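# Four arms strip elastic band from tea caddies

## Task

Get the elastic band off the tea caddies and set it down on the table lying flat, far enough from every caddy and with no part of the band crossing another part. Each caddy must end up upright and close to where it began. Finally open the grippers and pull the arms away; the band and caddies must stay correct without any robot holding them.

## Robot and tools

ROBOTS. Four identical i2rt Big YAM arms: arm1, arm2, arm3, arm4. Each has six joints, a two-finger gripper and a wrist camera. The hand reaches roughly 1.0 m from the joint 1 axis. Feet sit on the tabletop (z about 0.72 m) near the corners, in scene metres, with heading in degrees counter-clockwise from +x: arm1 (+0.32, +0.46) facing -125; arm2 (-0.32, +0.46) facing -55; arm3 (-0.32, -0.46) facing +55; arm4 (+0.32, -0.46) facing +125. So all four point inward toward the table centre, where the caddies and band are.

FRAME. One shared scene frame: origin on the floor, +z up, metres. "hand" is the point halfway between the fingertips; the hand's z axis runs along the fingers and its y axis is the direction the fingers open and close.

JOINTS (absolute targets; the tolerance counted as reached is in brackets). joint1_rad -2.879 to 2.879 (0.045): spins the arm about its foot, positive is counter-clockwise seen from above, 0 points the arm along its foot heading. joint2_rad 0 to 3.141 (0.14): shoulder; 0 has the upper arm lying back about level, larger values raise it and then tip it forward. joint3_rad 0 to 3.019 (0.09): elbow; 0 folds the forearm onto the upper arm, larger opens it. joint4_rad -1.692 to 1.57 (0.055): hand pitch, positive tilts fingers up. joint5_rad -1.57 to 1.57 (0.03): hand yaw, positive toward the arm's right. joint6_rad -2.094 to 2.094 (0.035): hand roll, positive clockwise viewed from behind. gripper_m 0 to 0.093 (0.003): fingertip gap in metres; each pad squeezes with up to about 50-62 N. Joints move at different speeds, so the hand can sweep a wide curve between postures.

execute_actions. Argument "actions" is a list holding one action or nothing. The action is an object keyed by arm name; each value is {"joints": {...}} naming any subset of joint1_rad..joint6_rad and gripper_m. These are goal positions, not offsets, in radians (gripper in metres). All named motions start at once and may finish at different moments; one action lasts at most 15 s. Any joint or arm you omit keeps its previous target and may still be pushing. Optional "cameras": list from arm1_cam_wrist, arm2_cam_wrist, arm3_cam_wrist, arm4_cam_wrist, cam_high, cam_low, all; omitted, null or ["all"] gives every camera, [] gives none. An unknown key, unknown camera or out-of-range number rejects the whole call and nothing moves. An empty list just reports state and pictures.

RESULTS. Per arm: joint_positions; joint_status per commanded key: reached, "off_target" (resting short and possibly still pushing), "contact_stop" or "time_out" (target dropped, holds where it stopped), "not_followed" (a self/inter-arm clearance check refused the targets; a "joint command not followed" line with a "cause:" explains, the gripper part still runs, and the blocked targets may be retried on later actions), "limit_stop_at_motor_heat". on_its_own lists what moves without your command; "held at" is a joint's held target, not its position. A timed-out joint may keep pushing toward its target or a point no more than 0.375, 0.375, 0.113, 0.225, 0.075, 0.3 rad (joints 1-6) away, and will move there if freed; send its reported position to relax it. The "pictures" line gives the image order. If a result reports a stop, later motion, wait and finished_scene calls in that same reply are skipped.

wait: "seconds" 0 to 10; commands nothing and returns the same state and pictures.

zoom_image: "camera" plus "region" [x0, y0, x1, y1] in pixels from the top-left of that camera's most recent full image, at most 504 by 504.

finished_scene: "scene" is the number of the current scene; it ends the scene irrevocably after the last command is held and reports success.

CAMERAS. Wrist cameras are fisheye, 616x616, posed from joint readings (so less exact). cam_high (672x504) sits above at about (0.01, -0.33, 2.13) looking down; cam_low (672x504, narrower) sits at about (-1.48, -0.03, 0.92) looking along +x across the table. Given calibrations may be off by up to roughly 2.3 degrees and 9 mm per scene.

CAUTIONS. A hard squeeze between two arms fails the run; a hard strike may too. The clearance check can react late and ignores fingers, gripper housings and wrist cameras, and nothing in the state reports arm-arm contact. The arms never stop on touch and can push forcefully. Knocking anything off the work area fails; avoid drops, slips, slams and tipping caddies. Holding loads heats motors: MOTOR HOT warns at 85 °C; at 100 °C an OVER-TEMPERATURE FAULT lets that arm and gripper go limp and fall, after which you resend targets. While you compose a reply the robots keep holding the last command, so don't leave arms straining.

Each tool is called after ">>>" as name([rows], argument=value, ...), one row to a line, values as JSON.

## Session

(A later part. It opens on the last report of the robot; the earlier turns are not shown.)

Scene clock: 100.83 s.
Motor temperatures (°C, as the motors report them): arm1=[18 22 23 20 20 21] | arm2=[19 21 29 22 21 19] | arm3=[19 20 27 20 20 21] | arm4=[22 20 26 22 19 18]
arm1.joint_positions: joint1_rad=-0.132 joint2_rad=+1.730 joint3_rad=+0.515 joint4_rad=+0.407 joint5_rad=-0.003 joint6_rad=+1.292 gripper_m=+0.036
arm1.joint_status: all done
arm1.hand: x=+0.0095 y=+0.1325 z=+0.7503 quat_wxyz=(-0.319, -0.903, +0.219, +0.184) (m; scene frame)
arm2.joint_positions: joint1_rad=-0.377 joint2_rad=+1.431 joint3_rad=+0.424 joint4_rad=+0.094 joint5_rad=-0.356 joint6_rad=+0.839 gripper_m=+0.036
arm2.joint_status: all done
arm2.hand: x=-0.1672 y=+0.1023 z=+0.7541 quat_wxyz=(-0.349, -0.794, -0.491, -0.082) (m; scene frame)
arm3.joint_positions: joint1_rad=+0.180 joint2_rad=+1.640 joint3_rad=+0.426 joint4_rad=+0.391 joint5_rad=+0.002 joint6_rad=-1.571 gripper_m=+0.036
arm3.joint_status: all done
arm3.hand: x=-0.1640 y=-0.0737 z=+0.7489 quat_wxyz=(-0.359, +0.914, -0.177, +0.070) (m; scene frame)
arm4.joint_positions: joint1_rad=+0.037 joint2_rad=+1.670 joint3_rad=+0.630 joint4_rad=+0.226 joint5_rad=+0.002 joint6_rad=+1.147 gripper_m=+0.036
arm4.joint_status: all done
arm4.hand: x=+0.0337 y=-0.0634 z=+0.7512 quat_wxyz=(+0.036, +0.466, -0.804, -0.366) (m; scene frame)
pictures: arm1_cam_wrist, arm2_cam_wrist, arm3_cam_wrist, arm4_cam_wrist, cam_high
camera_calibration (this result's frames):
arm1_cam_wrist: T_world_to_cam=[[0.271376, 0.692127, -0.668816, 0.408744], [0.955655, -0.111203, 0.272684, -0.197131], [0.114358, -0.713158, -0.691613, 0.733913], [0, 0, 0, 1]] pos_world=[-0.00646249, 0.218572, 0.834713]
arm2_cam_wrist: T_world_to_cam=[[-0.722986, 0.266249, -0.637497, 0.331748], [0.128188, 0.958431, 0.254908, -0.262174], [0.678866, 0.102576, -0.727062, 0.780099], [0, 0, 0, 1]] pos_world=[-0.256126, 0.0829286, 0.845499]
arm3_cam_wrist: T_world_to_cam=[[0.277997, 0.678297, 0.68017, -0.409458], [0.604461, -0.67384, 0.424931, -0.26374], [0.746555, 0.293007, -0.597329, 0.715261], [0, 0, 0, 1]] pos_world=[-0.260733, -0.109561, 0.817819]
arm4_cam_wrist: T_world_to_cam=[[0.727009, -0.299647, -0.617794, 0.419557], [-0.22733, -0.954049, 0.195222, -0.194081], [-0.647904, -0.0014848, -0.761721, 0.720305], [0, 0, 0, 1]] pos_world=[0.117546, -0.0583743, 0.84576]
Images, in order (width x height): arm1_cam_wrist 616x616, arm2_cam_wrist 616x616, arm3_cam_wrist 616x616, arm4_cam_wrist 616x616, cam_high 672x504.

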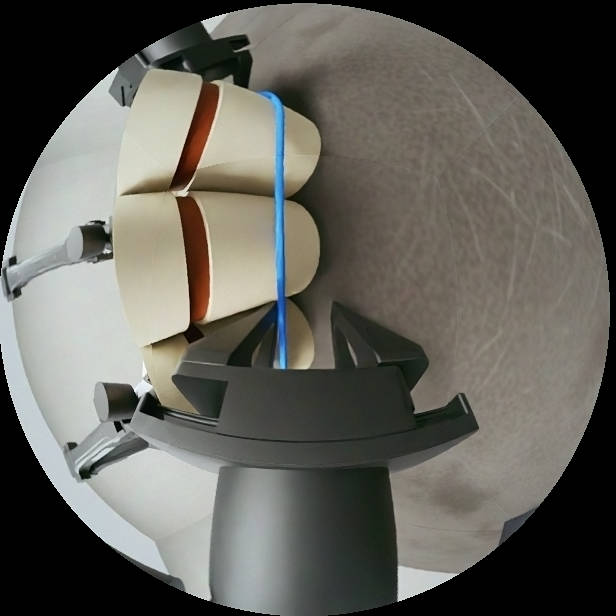

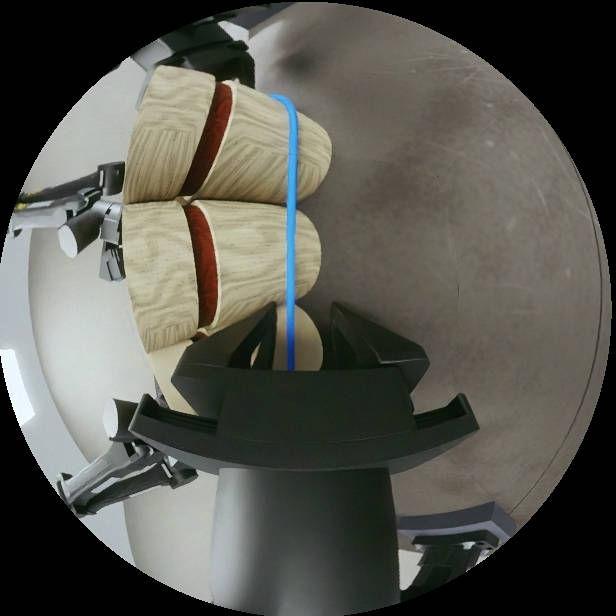

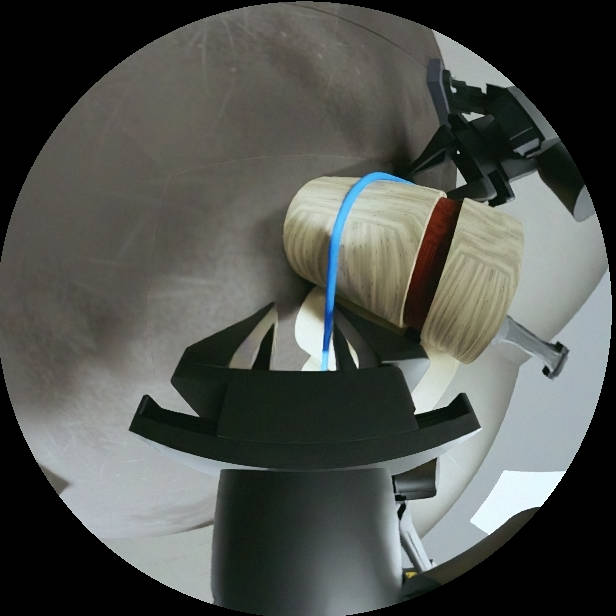

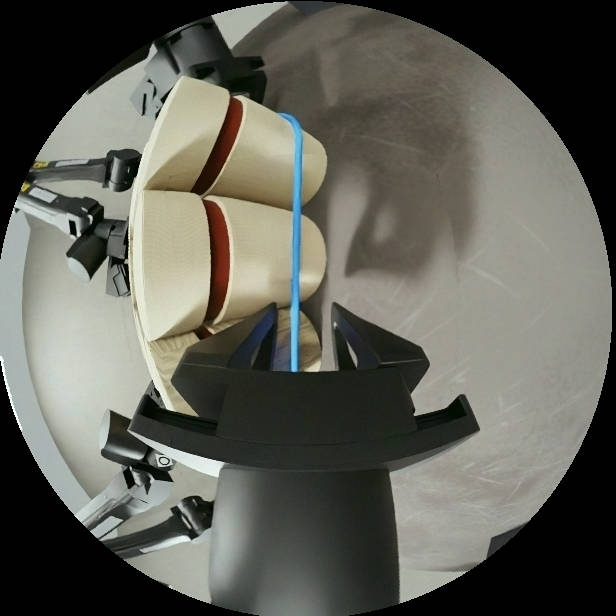

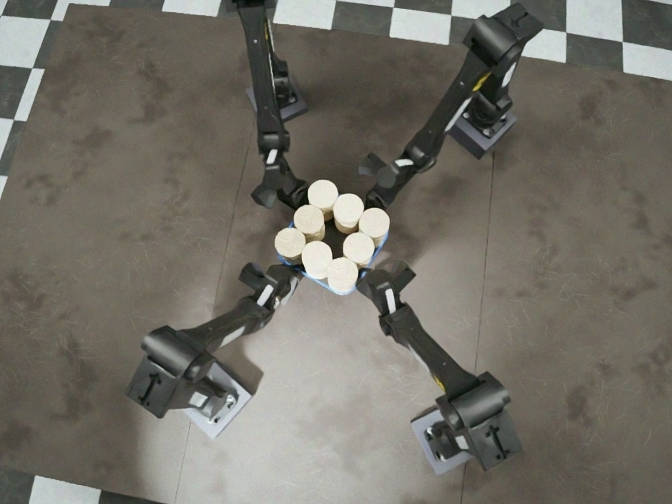

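>>> execute_actions([
  {"arm1":{"joints":{"joint3_rad":0.548}},"arm3":{"joints":{"joint3_rad":0.462}}},
], cameras=[])

>>> execute_actions([
  {"arm1":{"joints":{"gripper_m":0}},"arm2":{"joints":{"gripper_m":0}},"arm3":{"joints":{"gripper_m":0}},"arm4":{"joints":{"gripper_m":0}}},
], cameras=["arm1_cam_wrist","arm2_cam_wrist","arm3_cam_wrist","arm4_cam_wrist","cam_high"])

Scene clock: 107.03 s.
Motor temperatures (°C, as the motors report them): arm1=[18 22 22 20 20 21] | arm2=[19 21 29 22 21 19] | arm3=[19 20 27 20 20 21] | arm4=[22 21 26 22 19 18]
arm1.joint_positions: joint1_rad=-0.132 joint2_rad=+1.730 joint3_rad=+0.521 joint4_rad=+0.407 joint5_rad=-0.003 joint6_rad=+1.292 gripper_m=+0.036
arm1.joint_status: all done
arm1.hand: x=+0.0071 y=+0.1299 z=+0.7522 quat_wxyz=(-0.322, -0.902, +0.218, +0.186) (m; scene frame)
arm2.joint_positions: joint1_rad=-0.377 joint2_rad=+1.431 joint3_rad=+0.424 joint4_rad=+0.094 joint5_rad=-0.354 joint6_rad=+0.839 gripper_m=+0.036
arm2.joint_status: not commanded
arm2.hand: x=-0.1675 y=+0.1021 z=+0.7540 quat_wxyz=(-0.349, -0.794, -0.491, -0.081) (m; scene frame)
arm3.joint_positions: joint1_rad=+0.180 joint2_rad=+1.640 joint3_rad=+0.438 joint4_rad=+0.391 joint5_rad=+0.002 joint6_rad=-1.571 gripper_m=+0.036
arm3.joint_status: all done
arm3.hand: x=-0.1616 y=-0.0676 z=+0.7526 quat_wxyz=(-0.365, +0.912, -0.177, +0.071) (m; scene frame)
arm4.joint_positions: joint1_rad=+0.037 joint2_rad=+1.670 joint3_rad=+0.630 joint4_rad=+0.226 joint5_rad=+0.002 joint6_rad=+1.147 gripper_m=+0.036
arm4.joint_status: not commanded
arm4.hand: x=+0.0337 y=-0.0634 z=+0.7512 quat_wxyz=(+0.036, +0.466, -0.804, -0.366) (m; scene frame)
pictures: none
No camera images: the call's "cameras" was empty. Leave "cameras" out to get every camera's image.

Scene clock: 107.60 s.
Motor temperatures (°C, as the motors report them): arm1=[18 22 22 20 20 21] | arm2=[19 21 29 22 21 19] | arm3=[19 20 27 20 20 21] | arm4=[22 21 26 22 19 18]
arm1.joint_positions: joint1_rad=-0.132 joint2_rad=+1.730 joint3_rad=+0.528 joint4_rad=+0.409 joint5_rad=-0.003 joint6_rad=+1.292 gripper_m=+0.003
arm1.joint_status: all done
arm1.hand: x=+0.0043 y=+0.1270 z=+0.7546 quat_wxyz=(-0.325, -0.901, +0.218, +0.188) (m; scene frame)
arm2.joint_positions: joint1_rad=-0.377 joint2_rad=+1.431 joint3_rad=+0.424 joint4_rad=+0.105 joint5_rad=-0.354 joint6_rad=+0.839 gripper_m=+0.002
arm2.joint_status: all done
arm2.hand: x=-0.1670 y=+0.1002 z=+0.7556 quat_wxyz=(-0.354, -0.792, -0.491, -0.080) (m; scene frame)
arm3.joint_positions: joint1_rad=+0.180 joint2_rad=+1.640 joint3_rad=+0.439 joint4_rad=+0.391 joint5_rad=+0.002 joint6_rad=-1.571 gripper_m=+0.002
arm3.joint_status: all done
arm3.hand: x=-0.1614 y=-0.0671 z=+0.7529 quat_wxyz=(-0.365, +0.911, -0.176, +0.071) (m; scene frame)
arm4.joint_positions: joint1_rad=+0.037 joint2_rad=+1.670 joint3_rad=+0.630 joint4_rad=+0.234 joint5_rad=+0.002 joint6_rad=+1.147 gripper_m=+0.002
arm4.joint_status: all done
arm4.hand: x=+0.0329 y=-0.0623 z=+0.7525 quat_wxyz=(+0.036, +0.466, -0.803, -0.370) (m; scene frame)
pictures: arm1_cam_wrist, arm2_cam_wrist, arm3_cam_wrist, arm4_cam_wrist, cam_high
camera_calibration (this result's frames):
arm1_cam_wrist: T_world_to_cam=[[0.264228, 0.684689, -0.679253, 0.425686], [0.958483, -0.108126, 0.263856, -0.187763], [0.107214, -0.72077, -0.684833, 0.729501], [0, 0, 0, 1]] pos_world=[-0.0107235, 0.214037, 0.838277]
arm2_cam_wrist: T_world_to_cam=[[-0.72188, 0.259928, -0.641347, 0.337182], [0.128898, 0.961064, 0.24442, -0.252779], [0.679907, 0.0937737, -0.727278, 0.782479], [0, 0, 0, 1]] pos_world=[-0.256025, 0.0819177, 0.847115]
arm3_cam_wrist: T_world_to_cam=[[0.274498, 0.669562, 0.690172, -0.426112], [0.602291, -0.679227, 0.419399, -0.259189], [0.749597, 0.300561, -0.589718, 0.709065], [0, 0, 0, 1]] pos_world=[-0.258439, -0.103857, 0.820942]
arm4_cam_wrist: T_world_to_cam=[[0.724173, -0.295719, -0.622996, 0.425546], [-0.226166, -0.955271, 0.190544, -0.190105], [-0.651477, 0.00291316, -0.758663, 0.718824], [0, 0, 0, 1]] pos_world=[0.117134, -0.0578538, 0.846682]
Images, in order (width x height): arm1_cam_wrist 616x616, arm2_cam_wrist 616x616, arm3_cam_wrist 616x616, arm4_cam_wrist 616x616, cam_high 672x504.

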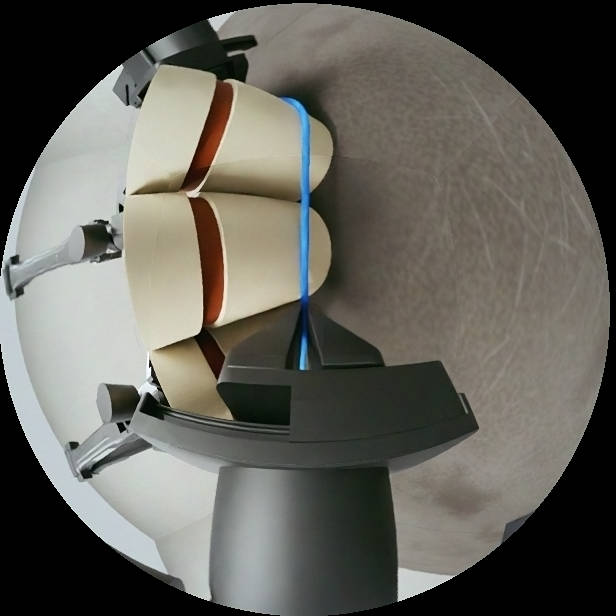

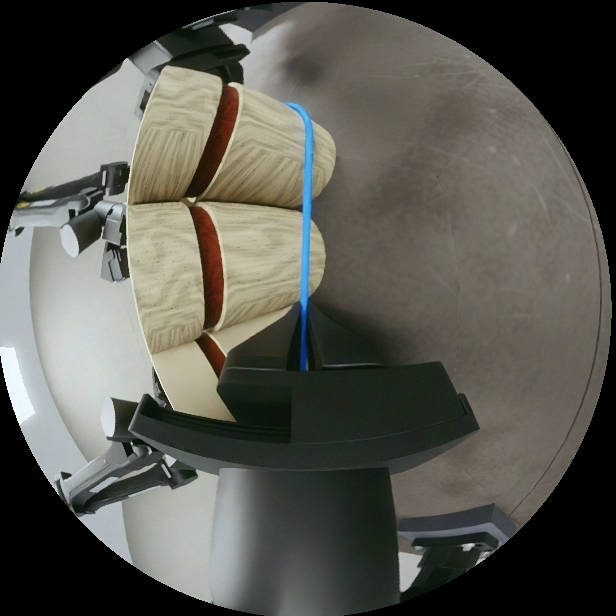

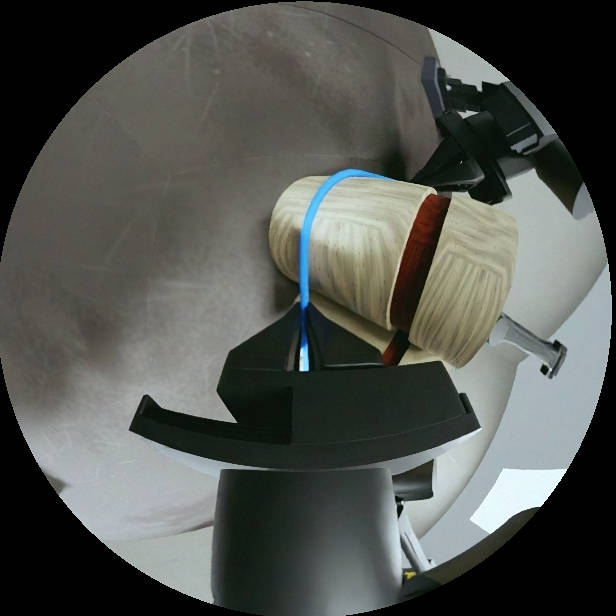

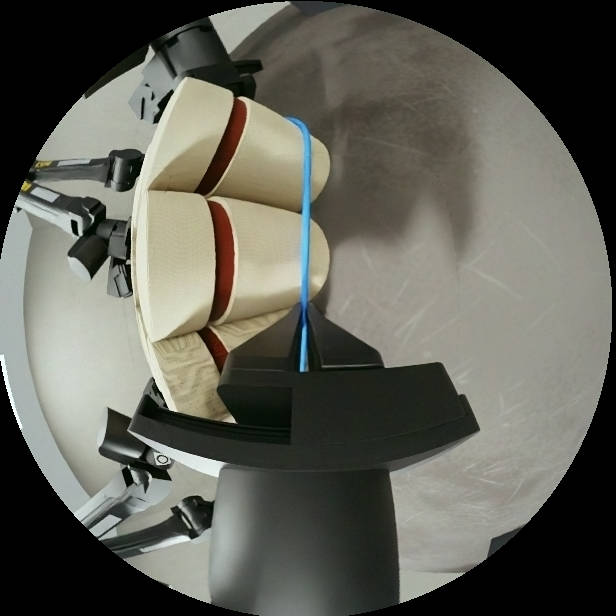

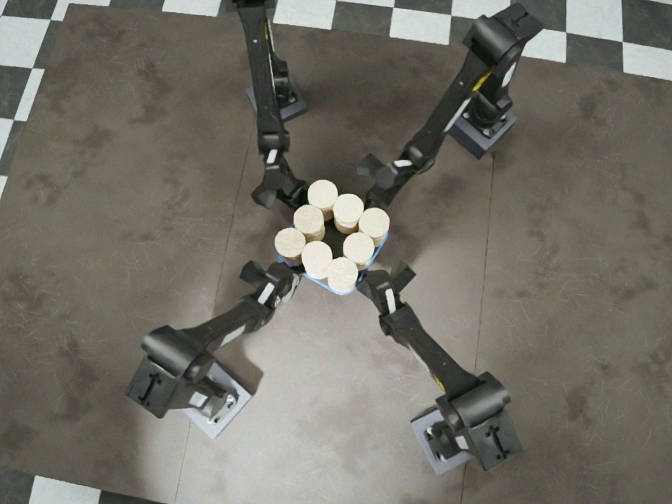

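>>> execute_actions([
  {"arm1":{"joints":{"joint1_rad":-0.006,"joint2_rad":1.63,"joint3_rad":0.41,"joint4_rad":0.42}},"arm2":{"joints":{"joint1_rad":-0.338,"joint2_rad":1.195,"joint3_rad":0.256,"joint4_rad":0.025}},"arm3":{"joints":{"joint1_rad":0.312,"joint2_rad":1.545,"joint3_rad":0.364,"joint4_rad":0.375}},"arm4":{"joints":{"joint1_rad":0.138,"joint2_rad":1.56,"joint3_rad":0.517,"joint4_rad":0.24}}},
], cameras=["cam_high","cam_low"])

>>> zoom_image(camera="cam_high", region=[255,160,415,320])

Scene clock: 133.70 s.
Motor temperatures (°C, as the motors report them): arm1=[18 22 22 20 20 21] | arm2=[19 21 28 22 21 19] | arm3=[19 20 27 20 20 21] | arm4=[22 21 25 22 19 18]
arm1.joint_positions: joint1_rad=-0.017 joint2_rad=+1.625 joint3_rad=+0.437 joint4_rad=+0.430 joint5_rad=+0.011 joint6_rad=+1.297 gripper_m=+0.003
arm1.joint_status: all done
arm1.hand: x=+0.0596 y=+0.1164 z=+0.7741 quat_wxyz=(-0.348, -0.904, +0.170, +0.180) (m; scene frame)
arm2.joint_positions: joint1_rad=-0.340 joint2_rad=+1.191 joint3_rad=+0.289 joint4_rad=+0.050 joint5_rad=-0.355 joint6_rad=+0.845 gripper_m=+0.002
arm2.joint_status: all done
arm2.hand: x=-0.1676 y=+0.1543 z=+0.7784 quat_wxyz=(-0.374, -0.775, -0.503, -0.081) (m; scene frame)
arm3.joint_positions: joint1_rad=+0.302 joint2_rad=+1.548 joint3_rad=+0.381 joint4_rad=+0.391 joint5_rad=+0.007 joint6_rad=-1.571 gripper_m=+0.002
arm3.joint_status: all done
arm3.hand: x=-0.2137 y=-0.0673 z=+0.7705 quat_wxyz=(-0.384, +0.914, -0.121, +0.053) (m; scene frame)
arm4.joint_positions: joint1_rad=+0.134 joint2_rad=+1.562 joint3_rad=+0.531 joint4_rad=+0.238 joint5_rad=+0.008 joint6_rad=+1.150 gripper_m=+0.002
arm4.joint_status: all done
arm4.hand: x=+0.0195 y=-0.1175 z=+0.7660 quat_wxyz=(+0.053, +0.500, -0.779, -0.374) (m; scene frame)
pictures: cam_high, cam_low
Images, in order (width x height): cam_high 672x504, cam_low 672x504.

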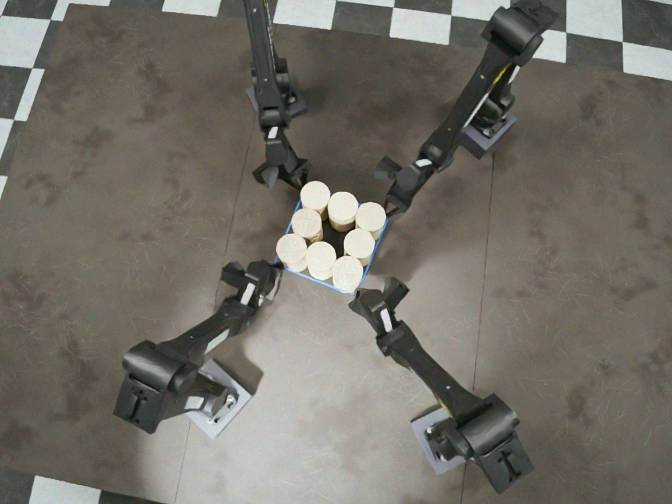

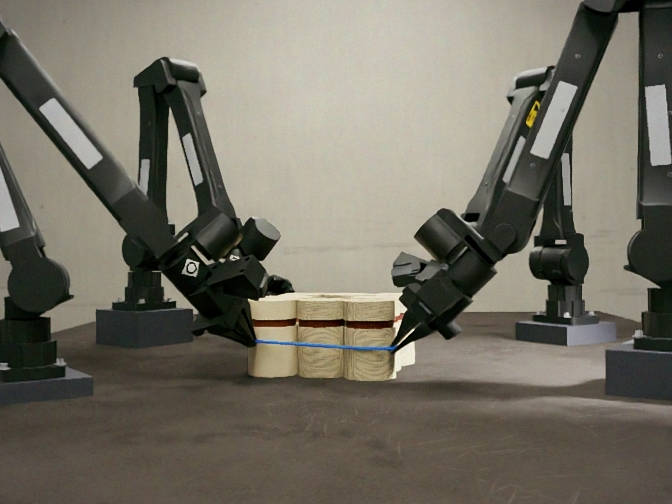

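Region (255, 160, 415, 320) of cam_high's 672x504 image, scaled by 3.150, with more detail than that image has.

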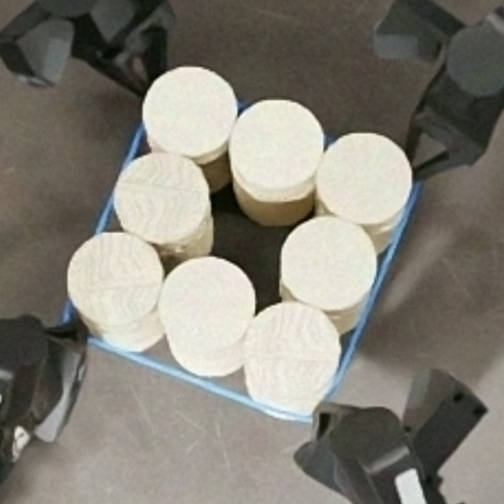

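>>> execute_actions([
  {"arm1":{"joints":{"joint1_rad":0.086,"joint2_rad":1.66,"joint3_rad":0.478,"joint4_rad":0.365}},"arm2":{"joints":{"joint1_rad":-0.21,"joint3_rad":0.24,"joint4_rad":0.0}},"arm3":{"joints":{"joint1_rad":0.385,"joint2_rad":1.6,"joint3_rad":0.475,"joint4_rad":0.32}},"arm4":{"joints":{"joint1_rad":0.226,"joint2_rad":1.58,"joint3_rad":0.57,"joint4_rad":0.21}}},
], cameras=["cam_high"])

>>> zoom_image(camera="cam_high", region=[255,160,415,320])

Scene clock: 147.33 s.
Motor temperatures (°C, as the motors report them): arm1=[18 22 22 20 20 21] | arm2=[19 21 27 22 21 19] | arm3=[19 20 26 20 20 21] | arm4=[22 21 24 22 19 18]
arm1.joint_positions: joint1_rad=+0.053 joint2_rad=+1.638 joint3_rad=+0.489 joint4_rad=+0.387 joint5_rad=+0.018 joint6_rad=+1.300 gripper_m=+0.003
arm1.joint_status: all done
arm1.hand: x=+0.0737 y=+0.0846 z=+0.7777 quat_wxyz=(-0.351, -0.910, +0.141, +0.169) (m; scene frame)
arm2.joint_positions: joint1_rad=-0.218 joint2_rad=+1.191 joint3_rad=+0.279 joint4_rad=+0.035 joint5_rad=-0.350 joint6_rad=+0.848 gripper_m=+0.002
arm2.joint_status: all done
arm2.hand: x=-0.1354 y=+0.1818 z=+0.7712 quat_wxyz=(-0.356, -0.750, -0.548, -0.105) (m; scene frame)
arm3.joint_positions: joint1_rad=+0.363 joint2_rad=+1.579 joint3_rad=+0.474 joint4_rad=+0.344 joint5_rad=+0.012 joint6_rad=-1.571 gripper_m=+0.002
arm3.joint_status: all done
arm3.hand: x=-0.2302 y=-0.0266 z=+0.7811 quat_wxyz=(-0.392, +0.914, -0.093, +0.045) (m; scene frame)
arm4.joint_positions: joint1_rad=+0.209 joint2_rad=+1.572 joint3_rad=+0.557 joint4_rad=+0.232 joint5_rad=+0.014 joint6_rad=+1.151 gripper_m=+0.002
arm4.joint_status: all done
arm4.hand: x=-0.0118 y=-0.1331 z=+0.7697 quat_wxyz=(+0.066, +0.527, -0.759, -0.376) (m; scene frame)
pictures: cam_high
Images, in order (width x height): cam_high 672x504.

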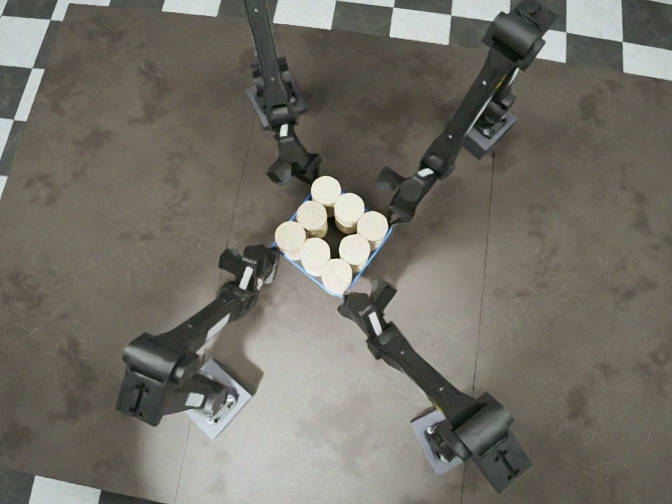

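Region (255, 160, 415, 320) of cam_high's 672x504 image, scaled by 3.150, with more detail than that image has.

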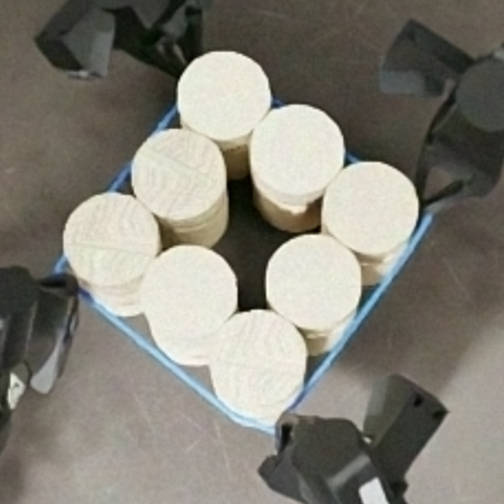

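>>> execute_actions([
  {"arm1":{"joints":{"joint1_rad":0.022,"joint3_rad":0.43}},"arm2":{"joints":{"joint1_rad":-0.283}},"arm3":{"joints":{"joint1_rad":0.336,"joint2_rad":1.575,"joint3_rad":0.405,"joint4_rad":0.36}},"arm4":{"joints":{"joint1_rad":0.17,"joint3_rad":0.525}}},
], cameras=["cam_high"])

>>> zoom_image(camera="cam_high", region=[255,160,415,320])

Scene clock: 159.07 s.
Motor temperatures (°C, as the motors report them): arm1=[18 22 22 20 21 21] | arm2=[19 21 27 21 21 19] | arm3=[19 20 26 20 20 21] | arm4=[22 21 25 22 20 18]
arm1.joint_positions: joint1_rad=+0.004 joint2_rad=+1.638 joint3_rad=+0.460 joint4_rad=+0.387 joint5_rad=+0.018 joint6_rad=+1.300 gripper_m=+0.003
arm1.joint_status: all done
arm1.hand: x=+0.0642 y=+0.1097 z=+0.7685 quat_wxyz=(-0.335, -0.912, +0.164, +0.172) (m; scene frame)
arm2.joint_positions: joint1_rad=-0.281 joint2_rad=+1.191 joint3_rad=+0.279 joint4_rad=+0.035 joint5_rad=-0.350 joint6_rad=+0.848 gripper_m=+0.002
arm2.joint_status: all done
arm2.hand: x=-0.1533 y=+0.1708 z=+0.7714 quat_wxyz=(-0.359, -0.766, -0.524, -0.094) (m; scene frame)
arm3.joint_positions: joint1_rad=+0.327 joint2_rad=+1.579 joint3_rad=+0.430 joint4_rad=+0.364 joint5_rad=+0.012 joint6_rad=-1.571 gripper_m=+0.002
arm3.joint_status: all done
arm3.hand: x=-0.2190 y=-0.0488 z=+0.7697 quat_wxyz=(-0.380, +0.917, -0.110, +0.050) (m; scene frame)
arm4.joint_positions: joint1_rad=+0.157 joint2_rad=+1.572 joint3_rad=+0.547 joint4_rad=+0.232 joint5_rad=+0.014 joint6_rad=+1.151 gripper_m=+0.002
arm4.joint_status: all done
arm4.hand: x=+0.0088 y=-0.1199 z=+0.7661 quat_wxyz=(+0.055, +0.508, -0.774, -0.373) (m; scene frame)
pictures: cam_high
Images, in order (width x height): cam_high 672x504.

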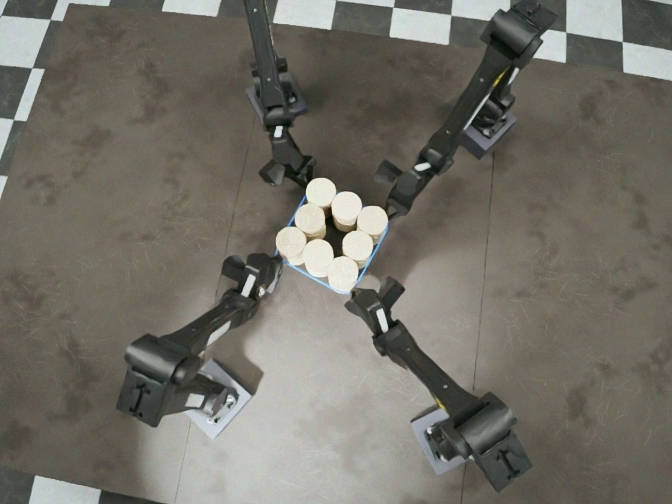

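Region (255, 160, 415, 320) of cam_high's 672x504 image, scaled by 3.150, with more detail than that image has.

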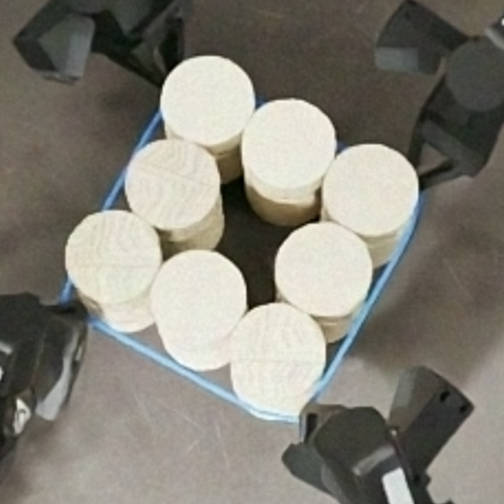

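>>> execute_actions([
  {"arm1":{"joints":{"joint1_rad":0.085,"joint2_rad":1.555,"joint3_rad":0.325,"joint4_rad":0.395}},"arm2":{"joints":{"joint1_rad":-0.291,"joint2_rad":0.98,"joint3_rad":0.15,"joint4_rad":-0.125}},"arm3":{"joints":{"joint1_rad":0.43,"joint2_rad":1.51,"joint3_rad":0.35,"joint4_rad":0.325}},"arm4":{"joints":{"joint1_rad":0.203,"joint2_rad":1.475,"joint3_rad":0.435,"joint4_rad":0.205}}},
], cameras=["cam_high","cam_low"])

>>> zoom_image(camera="cam_high", region=[255,160,415,320])

Scene clock: 178.37 s.
Motor temperatures (°C, as the motors report them): arm1=[18 22 21 20 21 21] | arm2=[19 21 26 21 21 19] | arm3=[19 20 25 20 21 21] | arm4=[22 21 24 22 20 18]
arm1.joint_positions: joint1_rad=+0.040 joint2_rad=+1.537 joint3_rad=+0.380 joint4_rad=+0.428 joint5_rad=+0.026 joint6_rad=+1.301 gripper_m=+0.003
arm1.joint_status: all done
arm1.hand: x=+0.0871 y=+0.1176 z=+0.7906 quat_wxyz=(-0.363, -0.902, +0.148, +0.181) (m; scene frame)
arm2.joint_positions: joint1_rad=-0.287 joint2_rad=+0.965 joint3_rad=+0.213 joint4_rad=-0.064 joint5_rad=-0.350 joint6_rad=+0.850 gripper_m=+0.002
arm2.joint_status: joint4_rad time_out (moved -0.099 of -0.160); the others done
arm2.on_its_own: joint4_rad reads -0.064 and still pushes toward -0.125 since a time_out
arm2.hand: x=-0.1636 y=+0.1951 z=+0.7951 quat_wxyz=(-0.387, -0.756, -0.521, -0.086) (m; scene frame)
arm3.joint_positions: joint1_rad=+0.380 joint2_rad=+1.505 joint3_rad=+0.394 joint4_rad=+0.364 joint5_rad=+0.032 joint6_rad=-1.571 gripper_m=+0.002
arm3.joint_status: joint1_rad time_out (moved +0.053 of +0.103); the others done
arm3.on_its_own: joint1_rad reads +0.380 and still pushes toward +0.430 since a time_out
arm3.hand: x=-0.2391 y=-0.0533 z=+0.7868 quat_wxyz=(-0.398, +0.912, -0.089, +0.051) (m; scene frame)
arm4.joint_positions: joint1_rad=+0.173 joint2_rad=+1.461 joint3_rad=+0.481 joint4_rad=+0.238 joint5_rad=+0.018 joint6_rad=+1.152 gripper_m=+0.002
arm4.joint_status: all done
arm4.hand: x=+0.0171 y=-0.1380 z=+0.7898 quat_wxyz=(+0.060, +0.507, -0.763, -0.397) (m; scene frame)
pictures: cam_high, cam_low
Images, in order (width x height): cam_high 672x504, cam_low 672x504.

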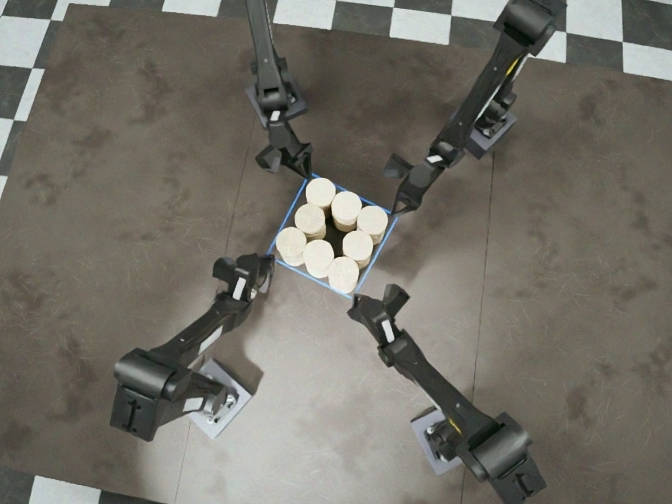

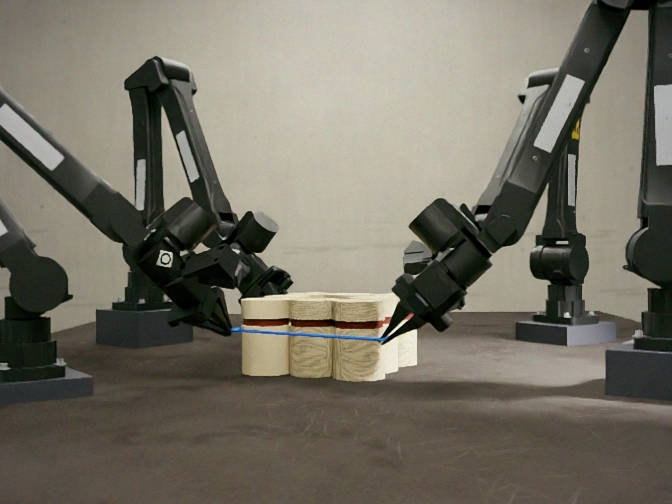

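Region (255, 160, 415, 320) of cam_high's 672x504 image, scaled by 3.150, with more detail than that image has.

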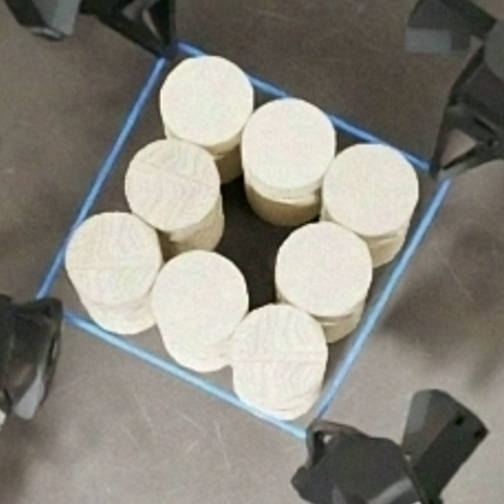

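>>> execute_actions([
  {"arm1":{"joints":{"joint1_rad":0.12,"joint2_rad":1.36,"joint3_rad":0.37,"joint4_rad":0.16}},"arm2":{"joints":{"joint1_rad":-0.25,"joint2_rad":0.81,"joint3_rad":0.225,"joint4_rad":-0.345}},"arm3":{"joints":{"joint1_rad":0.455,"joint2_rad":1.32,"joint3_rad":0.395,"joint4_rad":0.1}},"arm4":{"joints":{"joint1_rad":0.235,"joint2_rad":1.335,"joint3_rad":0.495,"joint4_rad":0.015}}},
], cameras=["cam_high","cam_low"])

>>> zoom_image(camera="cam_high", region=[255,160,415,320])

Scene clock: 200.57 s.
Motor temperatures (°C, as the motors report them): arm1=[18 22 21 20 21 21] | arm2=[19 20 26 21 21 19] | arm3=[19 20 24 20 23 21] | arm4=[22 20 23 22 20 18]
arm1.joint_positions: joint1_rad=+0.063 joint2_rad=+1.344 joint3_rad=+0.414 joint4_rad=+0.207 joint5_rad=+0.031 joint6_rad=+1.302 gripper_m=+0.003
arm1.joint_status: joint1_rad time_out (moved +0.023 of +0.080); the others done
arm1.on_its_own: joint1_rad reads +0.063 and still pushes toward +0.120 since a time_out
arm1.hand: x=+0.0934 y=+0.1112 z=+0.8384 quat_wxyz=(-0.366, -0.902, +0.139, +0.180) (m; scene frame)
arm2.joint_positions: joint1_rad=-0.264 joint2_rad=+0.797 joint3_rad=+0.261 joint4_rad=-0.271 joint5_rad=-0.345 joint6_rad=+0.850 gripper_m=+0.002
arm2.joint_status: joint4_rad time_out (moved -0.207 of -0.281); the others done
arm2.on_its_own: joint4_rad reads -0.271 and still pushes toward -0.345 since a time_out
arm2.hand: x=-0.1598 y=+0.2033 z=+0.8305 quat_wxyz=(-0.389, -0.750, -0.528, -0.087) (m; scene frame)
arm3.joint_positions: joint1_rad=+0.398 joint2_rad=+1.310 joint3_rad=+0.426 joint4_rad=+0.151 joint5_rad=+0.035 joint6_rad=-1.571 gripper_m=+0.002
arm3.joint_status: joint1_rad time_out (moved +0.018 of +0.075); the others done
arm3.on_its_own: joint1_rad reads +0.398 and still pushes toward +0.455 since a time_out
arm3.hand: x=-0.2459 y=-0.0522 z=+0.8371 quat_wxyz=(-0.404, +0.910, -0.082, +0.049) (m; scene frame)
arm4.joint_positions: joint1_rad=+0.200 joint2_rad=+1.323 joint3_rad=+0.520 joint4_rad=+0.070 joint5_rad=+0.024 joint6_rad=+1.153 gripper_m=+0.002
arm4.joint_status: all done
arm4.hand: x=+0.0084 y=-0.1447 z=+0.8339 quat_wxyz=(+0.064, +0.515, -0.755, -0.400) (m; scene frame)
pictures: cam_high, cam_low
Images, in order (width x height): cam_high 672x504, cam_low 672x504.

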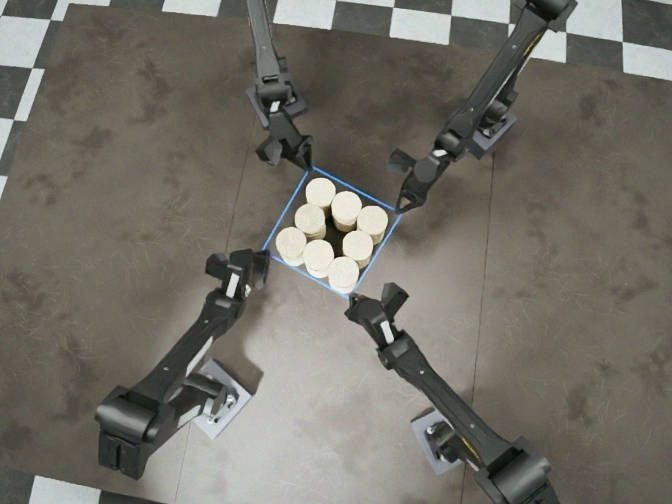

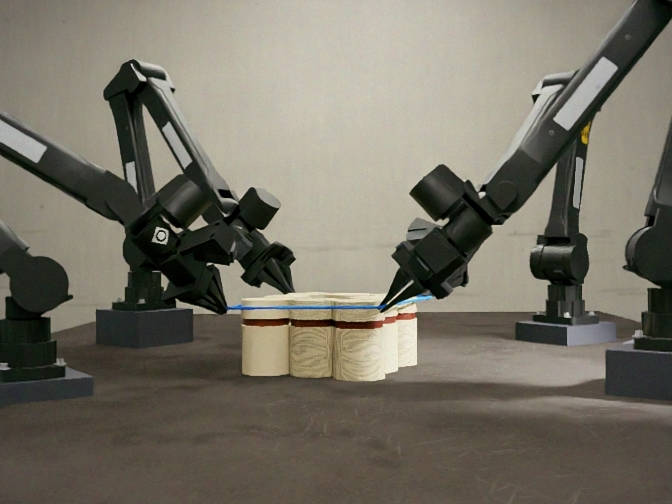

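Region (255, 160, 415, 320) of cam_high's 672x504 image, scaled by 3.150, with more detail than that image has.

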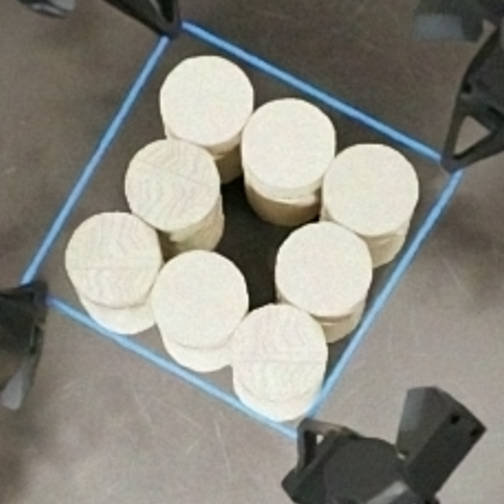

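>>> execute_actions([
  {"arm1":{"joints":{"joint2_rad":1.19}},"arm2":{"joints":{"joint2_rad":0.56}},"arm3":{"joints":{"joint2_rad":1.15}},"arm4":{"joints":{"joint2_rad":1.17}}},
], cameras=["cam_high","cam_low"])

Scene clock: 206.50 s.
Motor temperatures (°C, as the motors report them): arm1=[18 21 21 20 22 21] | arm2=[19 20 26 22 21 19] | arm3=[19 20 24 20 23 21] | arm4=[22 20 24 22 20 18]
arm1.joint_positions: joint1_rad=+0.063 joint2_rad=+1.181 joint3_rad=+0.411 joint4_rad=+0.196 joint5_rad=+0.031 joint6_rad=+1.303 gripper_m=+0.003
arm1.joint_status: all done
arm1.on_its_own: joint1_rad reads +0.063 and still pushes toward +0.120 since a time_out
arm1.hand: x=+0.0903 y=+0.1056 z=+0.8996 quat_wxyz=(-0.427, -0.870, +0.135, +0.206) (m; scene frame)
arm2.joint_positions: joint1_rad=-0.264 joint2_rad=+0.558 joint3_rad=+0.261 joint4_rad=-0.290 joint5_rad=-0.343 joint6_rad=+0.850 gripper_m=+0.002
arm2.joint_status: all done
arm2.hand: x=-0.1592 y=+0.2026 z=+0.8932 quat_wxyz=(-0.484, -0.701, -0.519, -0.061) (m; scene frame)
arm3.joint_positions: joint1_rad=+0.398 joint2_rad=+1.146 joint3_rad=+0.426 joint4_rad=+0.142 joint5_rad=+0.035 joint6_rad=-1.571 gripper_m=+0.002
arm3.joint_status: all done
arm3.on_its_own: joint1_rad reads +0.398 and still pushes toward +0.455 since a time_out
arm3.hand: x=-0.2449 y=-0.0463 z=+0.9004 quat_wxyz=(-0.473, +0.876, -0.080, +0.054) (m; scene frame)
arm4.joint_positions: joint1_rad=+0.200 joint2_rad=+1.165 joint3_rad=+0.520 joint4_rad=+0.058 joint5_rad=+0.024 joint6_rad=+1.153 gripper_m=+0.002
arm4.joint_status: all done
arm4.hand: x=+0.0069 y=-0.1433 z=+0.8983 quat_wxyz=(+0.076, +0.497, -0.729, -0.465) (m; scene frame)
pictures: cam_high, cam_low
Images, in order (width x height): cam_high 672x504, cam_low 672x504.

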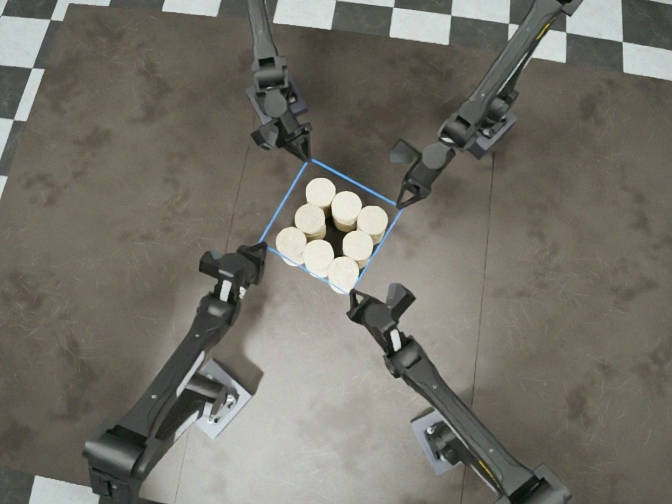

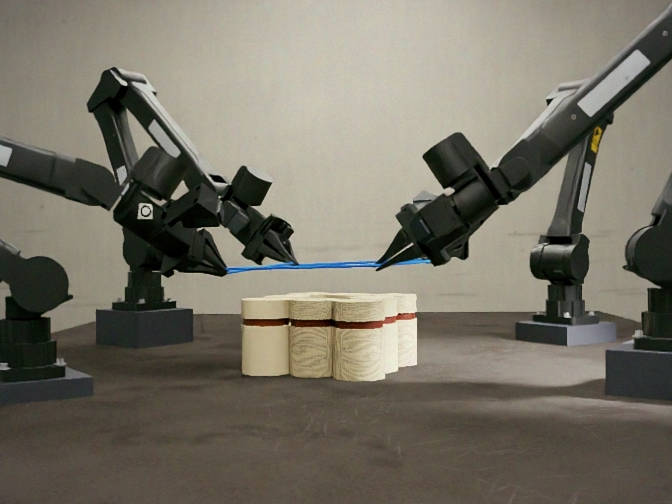

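>>> execute_actions([
  {"arm1":{"joints":{"joint1_rad":0.234,"joint2_rad":1.063,"joint3_rad":0.453,"joint4_rad":-0.09}},"arm2":{"joints":{"joint1_rad":-0.035,"joint2_rad":1.14,"joint3_rad":0.67,"joint4_rad":-0.208,"joint5_rad":-0.02,"joint6_rad":1.35}},"arm3":{"joints":{"joint1_rad":-0.119,"joint2_rad":1.056,"joint3_rad":0.5,"joint4_rad":-0.13}},"arm4":{"joints":{"joint1_rad":-0.135,"joint2_rad":0.797,"joint3_rad":0.425,"joint4_rad":-0.328}}},
], cameras=["cam_high","cam_low"])

Scene clock: 219.63 s.
Motor temperatures (°C, as the motors report them): arm1=[18 21 22 20 22 21] | arm2=[19 20 27 21 21 19] | arm3=[19 20 25 20 24 21] | arm4=[22 20 24 22 20 18]
arm1.joint_positions: joint1_rad=+0.214 joint2_rad=+1.059 joint3_rad=+0.456 joint4_rad=-0.062 joint5_rad=+0.011 joint6_rad=+1.303 gripper_m=+0.003
arm1.joint_status: all done
arm1.hand: x=+0.1561 y=+0.0899 z=+0.9178 quat_wxyz=(-0.406, -0.899, +0.066, +0.151) (m; scene frame)
arm2.joint_positions: joint1_rad=-0.035 joint2_rad=+1.142 joint3_rad=+0.645 joint4_rad=-0.193 joint5_rad=-0.024 joint6_rad=+1.333 gripper_m=+0.002
arm2.joint_status: all done
arm2.hand: x=-0.0633 y=+0.0883 z=+0.9119 quat_wxyz=(-0.419, -0.824, -0.372, -0.082) (m; scene frame)
arm3.joint_positions: joint1_rad=-0.106 joint2_rad=+1.064 joint3_rad=+0.505 joint4_rad=-0.097 joint5_rad=-0.003 joint6_rad=-1.571 gripper_m=+0.002
arm3.joint_status: all done
arm3.hand: x=-0.0621 y=-0.1334 z=+0.9251 quat_wxyz=(-0.418, +0.848, -0.294, +0.143) (m; scene frame)
arm4.joint_positions: joint1_rad=-0.126 joint2_rad=+0.800 joint3_rad=+0.436 joint4_rad=-0.299 joint5_rad=-0.003 joint6_rad=+1.153 gripper_m=+0.002
arm4.joint_status: all done
arm4.hand: x=+0.1594 y=-0.1400 z=+0.9215 quat_wxyz=(+0.011, +0.385, -0.813, -0.437) (m; scene frame)
pictures: cam_high, cam_low
Images, in order (width x height): cam_high 672x504, cam_low 672x504.

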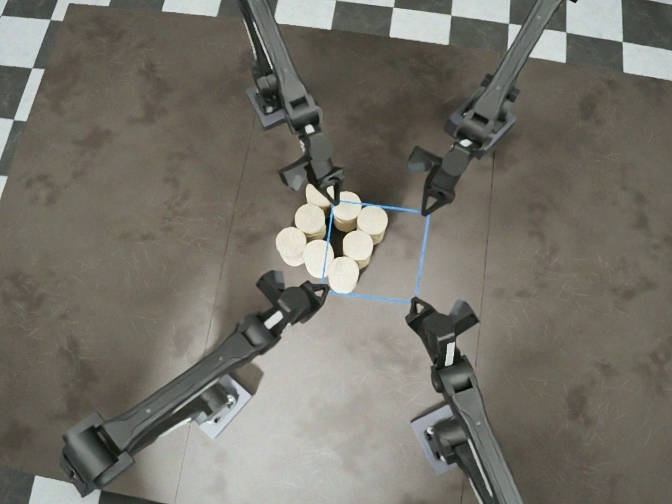

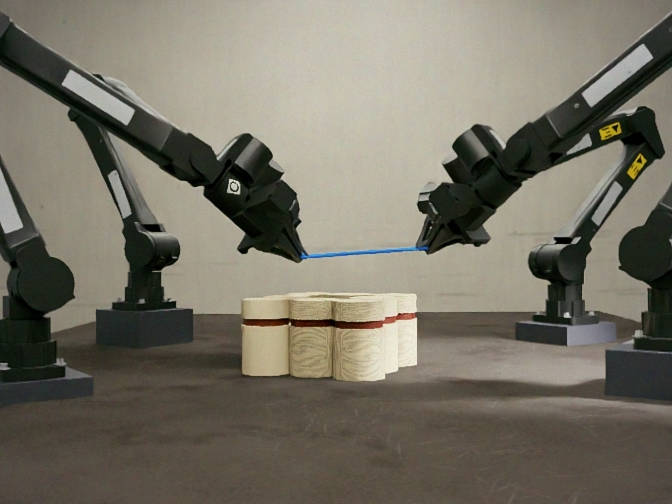

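>>> execute_actions([
  {"arm1":{"joints":{"joint1_rad":0.612,"joint2_rad":0.948,"joint3_rad":0.41,"joint4_rad":-0.275}},"arm2":{"joints":{"joint1_rad":0.22,"joint2_rad":1.437,"joint3_rad":0.955,"joint4_rad":-0.305}},"arm3":{"joints":{"joint1_rad":-0.328,"joint2_rad":1.455,"joint3_rad":0.862,"joint4_rad":-0.2}},"arm4":{"joints":{"joint1_rad":-0.573,"joint2_rad":0.793,"joint3_rad":0.455,"joint4_rad":-0.46}}},
], cameras=["cam_high"])

>>> execute_actions([
  {"arm1":{"joints":{"joint1_rad":1.003,"joint2_rad":1.127,"joint3_rad":0.385,"joint4_rad":-0.048}},"arm2":{"joints":{"joint1_rad":0.389,"joint2_rad":1.775,"joint3_rad":1.262,"joint4_rad":-0.25}},"arm3":{"joints":{"joint1_rad":-0.45,"joint2_rad":1.842,"joint3_rad":1.243,"joint4_rad":-0.175}},"arm4":{"joints":{"joint1_rad":-0.955,"joint2_rad":1.063,"joint3_rad":0.475,"joint4_rad":-0.185}}},
], cameras=["cam_high","cam_low"])

Scene clock: 229.43 s.
Motor temperatures (°C, as the motors report them): arm1=[18 21 22 20 22 21] | arm2=[19 21 29 21 21 19] | arm3=[19 20 27 20 23 21] | arm4=[22 20 25 22 20 18]
arm1.joint_positions: joint1_rad=+0.594 joint2_rad=+0.946 joint3_rad=+0.427 joint4_rad=-0.251 joint5_rad=+0.010 joint6_rad=+1.303 gripper_m=+0.003
arm1.joint_status: all done
arm1.hand: x=+0.3061 y=+0.0956 z=+0.9090 quat_wxyz=(-0.380, -0.917, -0.107, +0.062) (m; scene frame)
arm2.joint_positions: joint1_rad=+0.217 joint2_rad=+1.436 joint3_rad=+0.928 joint4_rad=-0.277 joint5_rad=-0.015 joint6_rad=+1.334 gripper_m=+0.002
arm2.joint_status: all done
arm2.hand: x=+0.0906 y=+0.0996 z=+0.9011 quat_wxyz=(-0.364, -0.790, -0.479, -0.116) (m; scene frame)
arm3.joint_positions: joint1_rad=-0.311 joint2_rad=+1.442 joint3_rad=+0.844 joint4_rad=-0.170 joint5_rad=-0.007 joint6_rad=-1.571 gripper_m=+0.002
arm3.joint_status: all done
arm3.hand: x=+0.0880 y=-0.1171 z=+0.9118 quat_wxyz=(-0.356, +0.835, -0.388, +0.162) (m; scene frame)
arm4.joint_positions: joint1_rad=-0.558 joint2_rad=+0.800 joint3_rad=+0.436 joint4_rad=-0.429 joint5_rad=-0.009 joint6_rad=+1.153 gripper_m=+0.002
arm4.joint_status: all done
arm4.hand: x=+0.3078 y=-0.1236 z=+0.8981 quat_wxyz=(-0.070, +0.209, -0.902, -0.372) (m; scene frame)
pictures: cam_high
Images, in order (width x height): cam_high 672x504.

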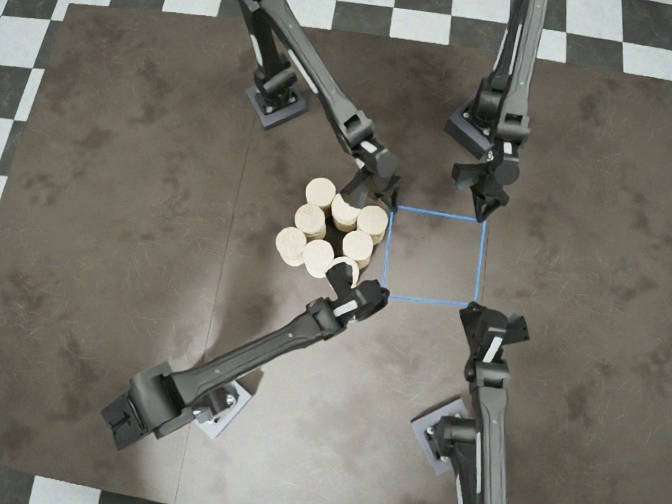

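Scene clock: 230.70 s.
Motor temperatures (°C, as the motors report them): arm1=[18 21 22 20 22 21] | arm2=[19 21 30 21 21 19] | arm3=[19 20 27 20 23 21] | arm4=[22 20 26 22 20 18]
arm1.joint_positions: joint1_rad=+0.979 joint2_rad=+1.124 joint3_rad=+0.396 joint4_rad=-0.049 joint5_rad=+0.013 joint6_rad=+1.303 gripper_m=+0.003
arm1.joint_status: all done
arm1.hand: x=+0.4489 y=+0.1020 z=+0.8670 quat_wxyz=(-0.382, -0.881, -0.279, -0.012) (m; scene frame)
arm2.joint_positions: joint1_rad=+0.381 joint2_rad=+1.780 joint3_rad=+1.226 joint4_rad=-0.248 joint5_rad=-0.015 joint6_rad=+1.336 gripper_m=+0.002
arm2.joint_status: all done
arm2.hand: x=+0.2425 y=+0.1090 z=+0.8532 quat_wxyz=(-0.344, -0.752, -0.544, -0.143) (m; scene frame)
arm3.joint_positions: joint1_rad=-0.430 joint2_rad=+1.827 joint3_rad=+1.214 joint4_rad=-0.170 joint5_rad=-0.005 joint6_rad=-1.572 gripper_m=+0.002
arm3.joint_status: all done
arm3.hand: x=+0.2410 y=-0.0930 z=+0.8697 quat_wxyz=(-0.339, +0.813, -0.438, +0.180) (m; scene frame)
arm4.joint_positions: joint1_rad=-0.938 joint2_rad=+1.066 joint3_rad=+0.445 joint4_rad=-0.188 joint5_rad=-0.011 joint6_rad=+1.153 gripper_m=+0.002
arm4.joint_status: all done
arm4.hand: x=+0.4476 y=-0.1034 z=+0.8547 quat_wxyz=(-0.136, +0.035, -0.928, -0.346) (m; scene frame)
pictures: cam_high, cam_low
Images, in order (width x height): cam_high 672x504, cam_low 672x504.

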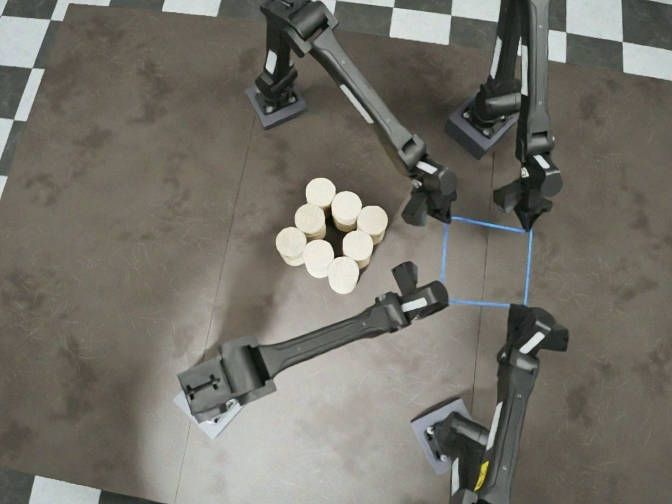

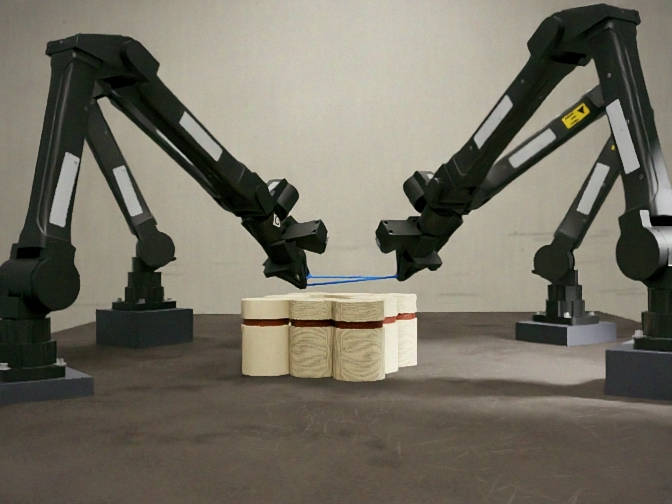

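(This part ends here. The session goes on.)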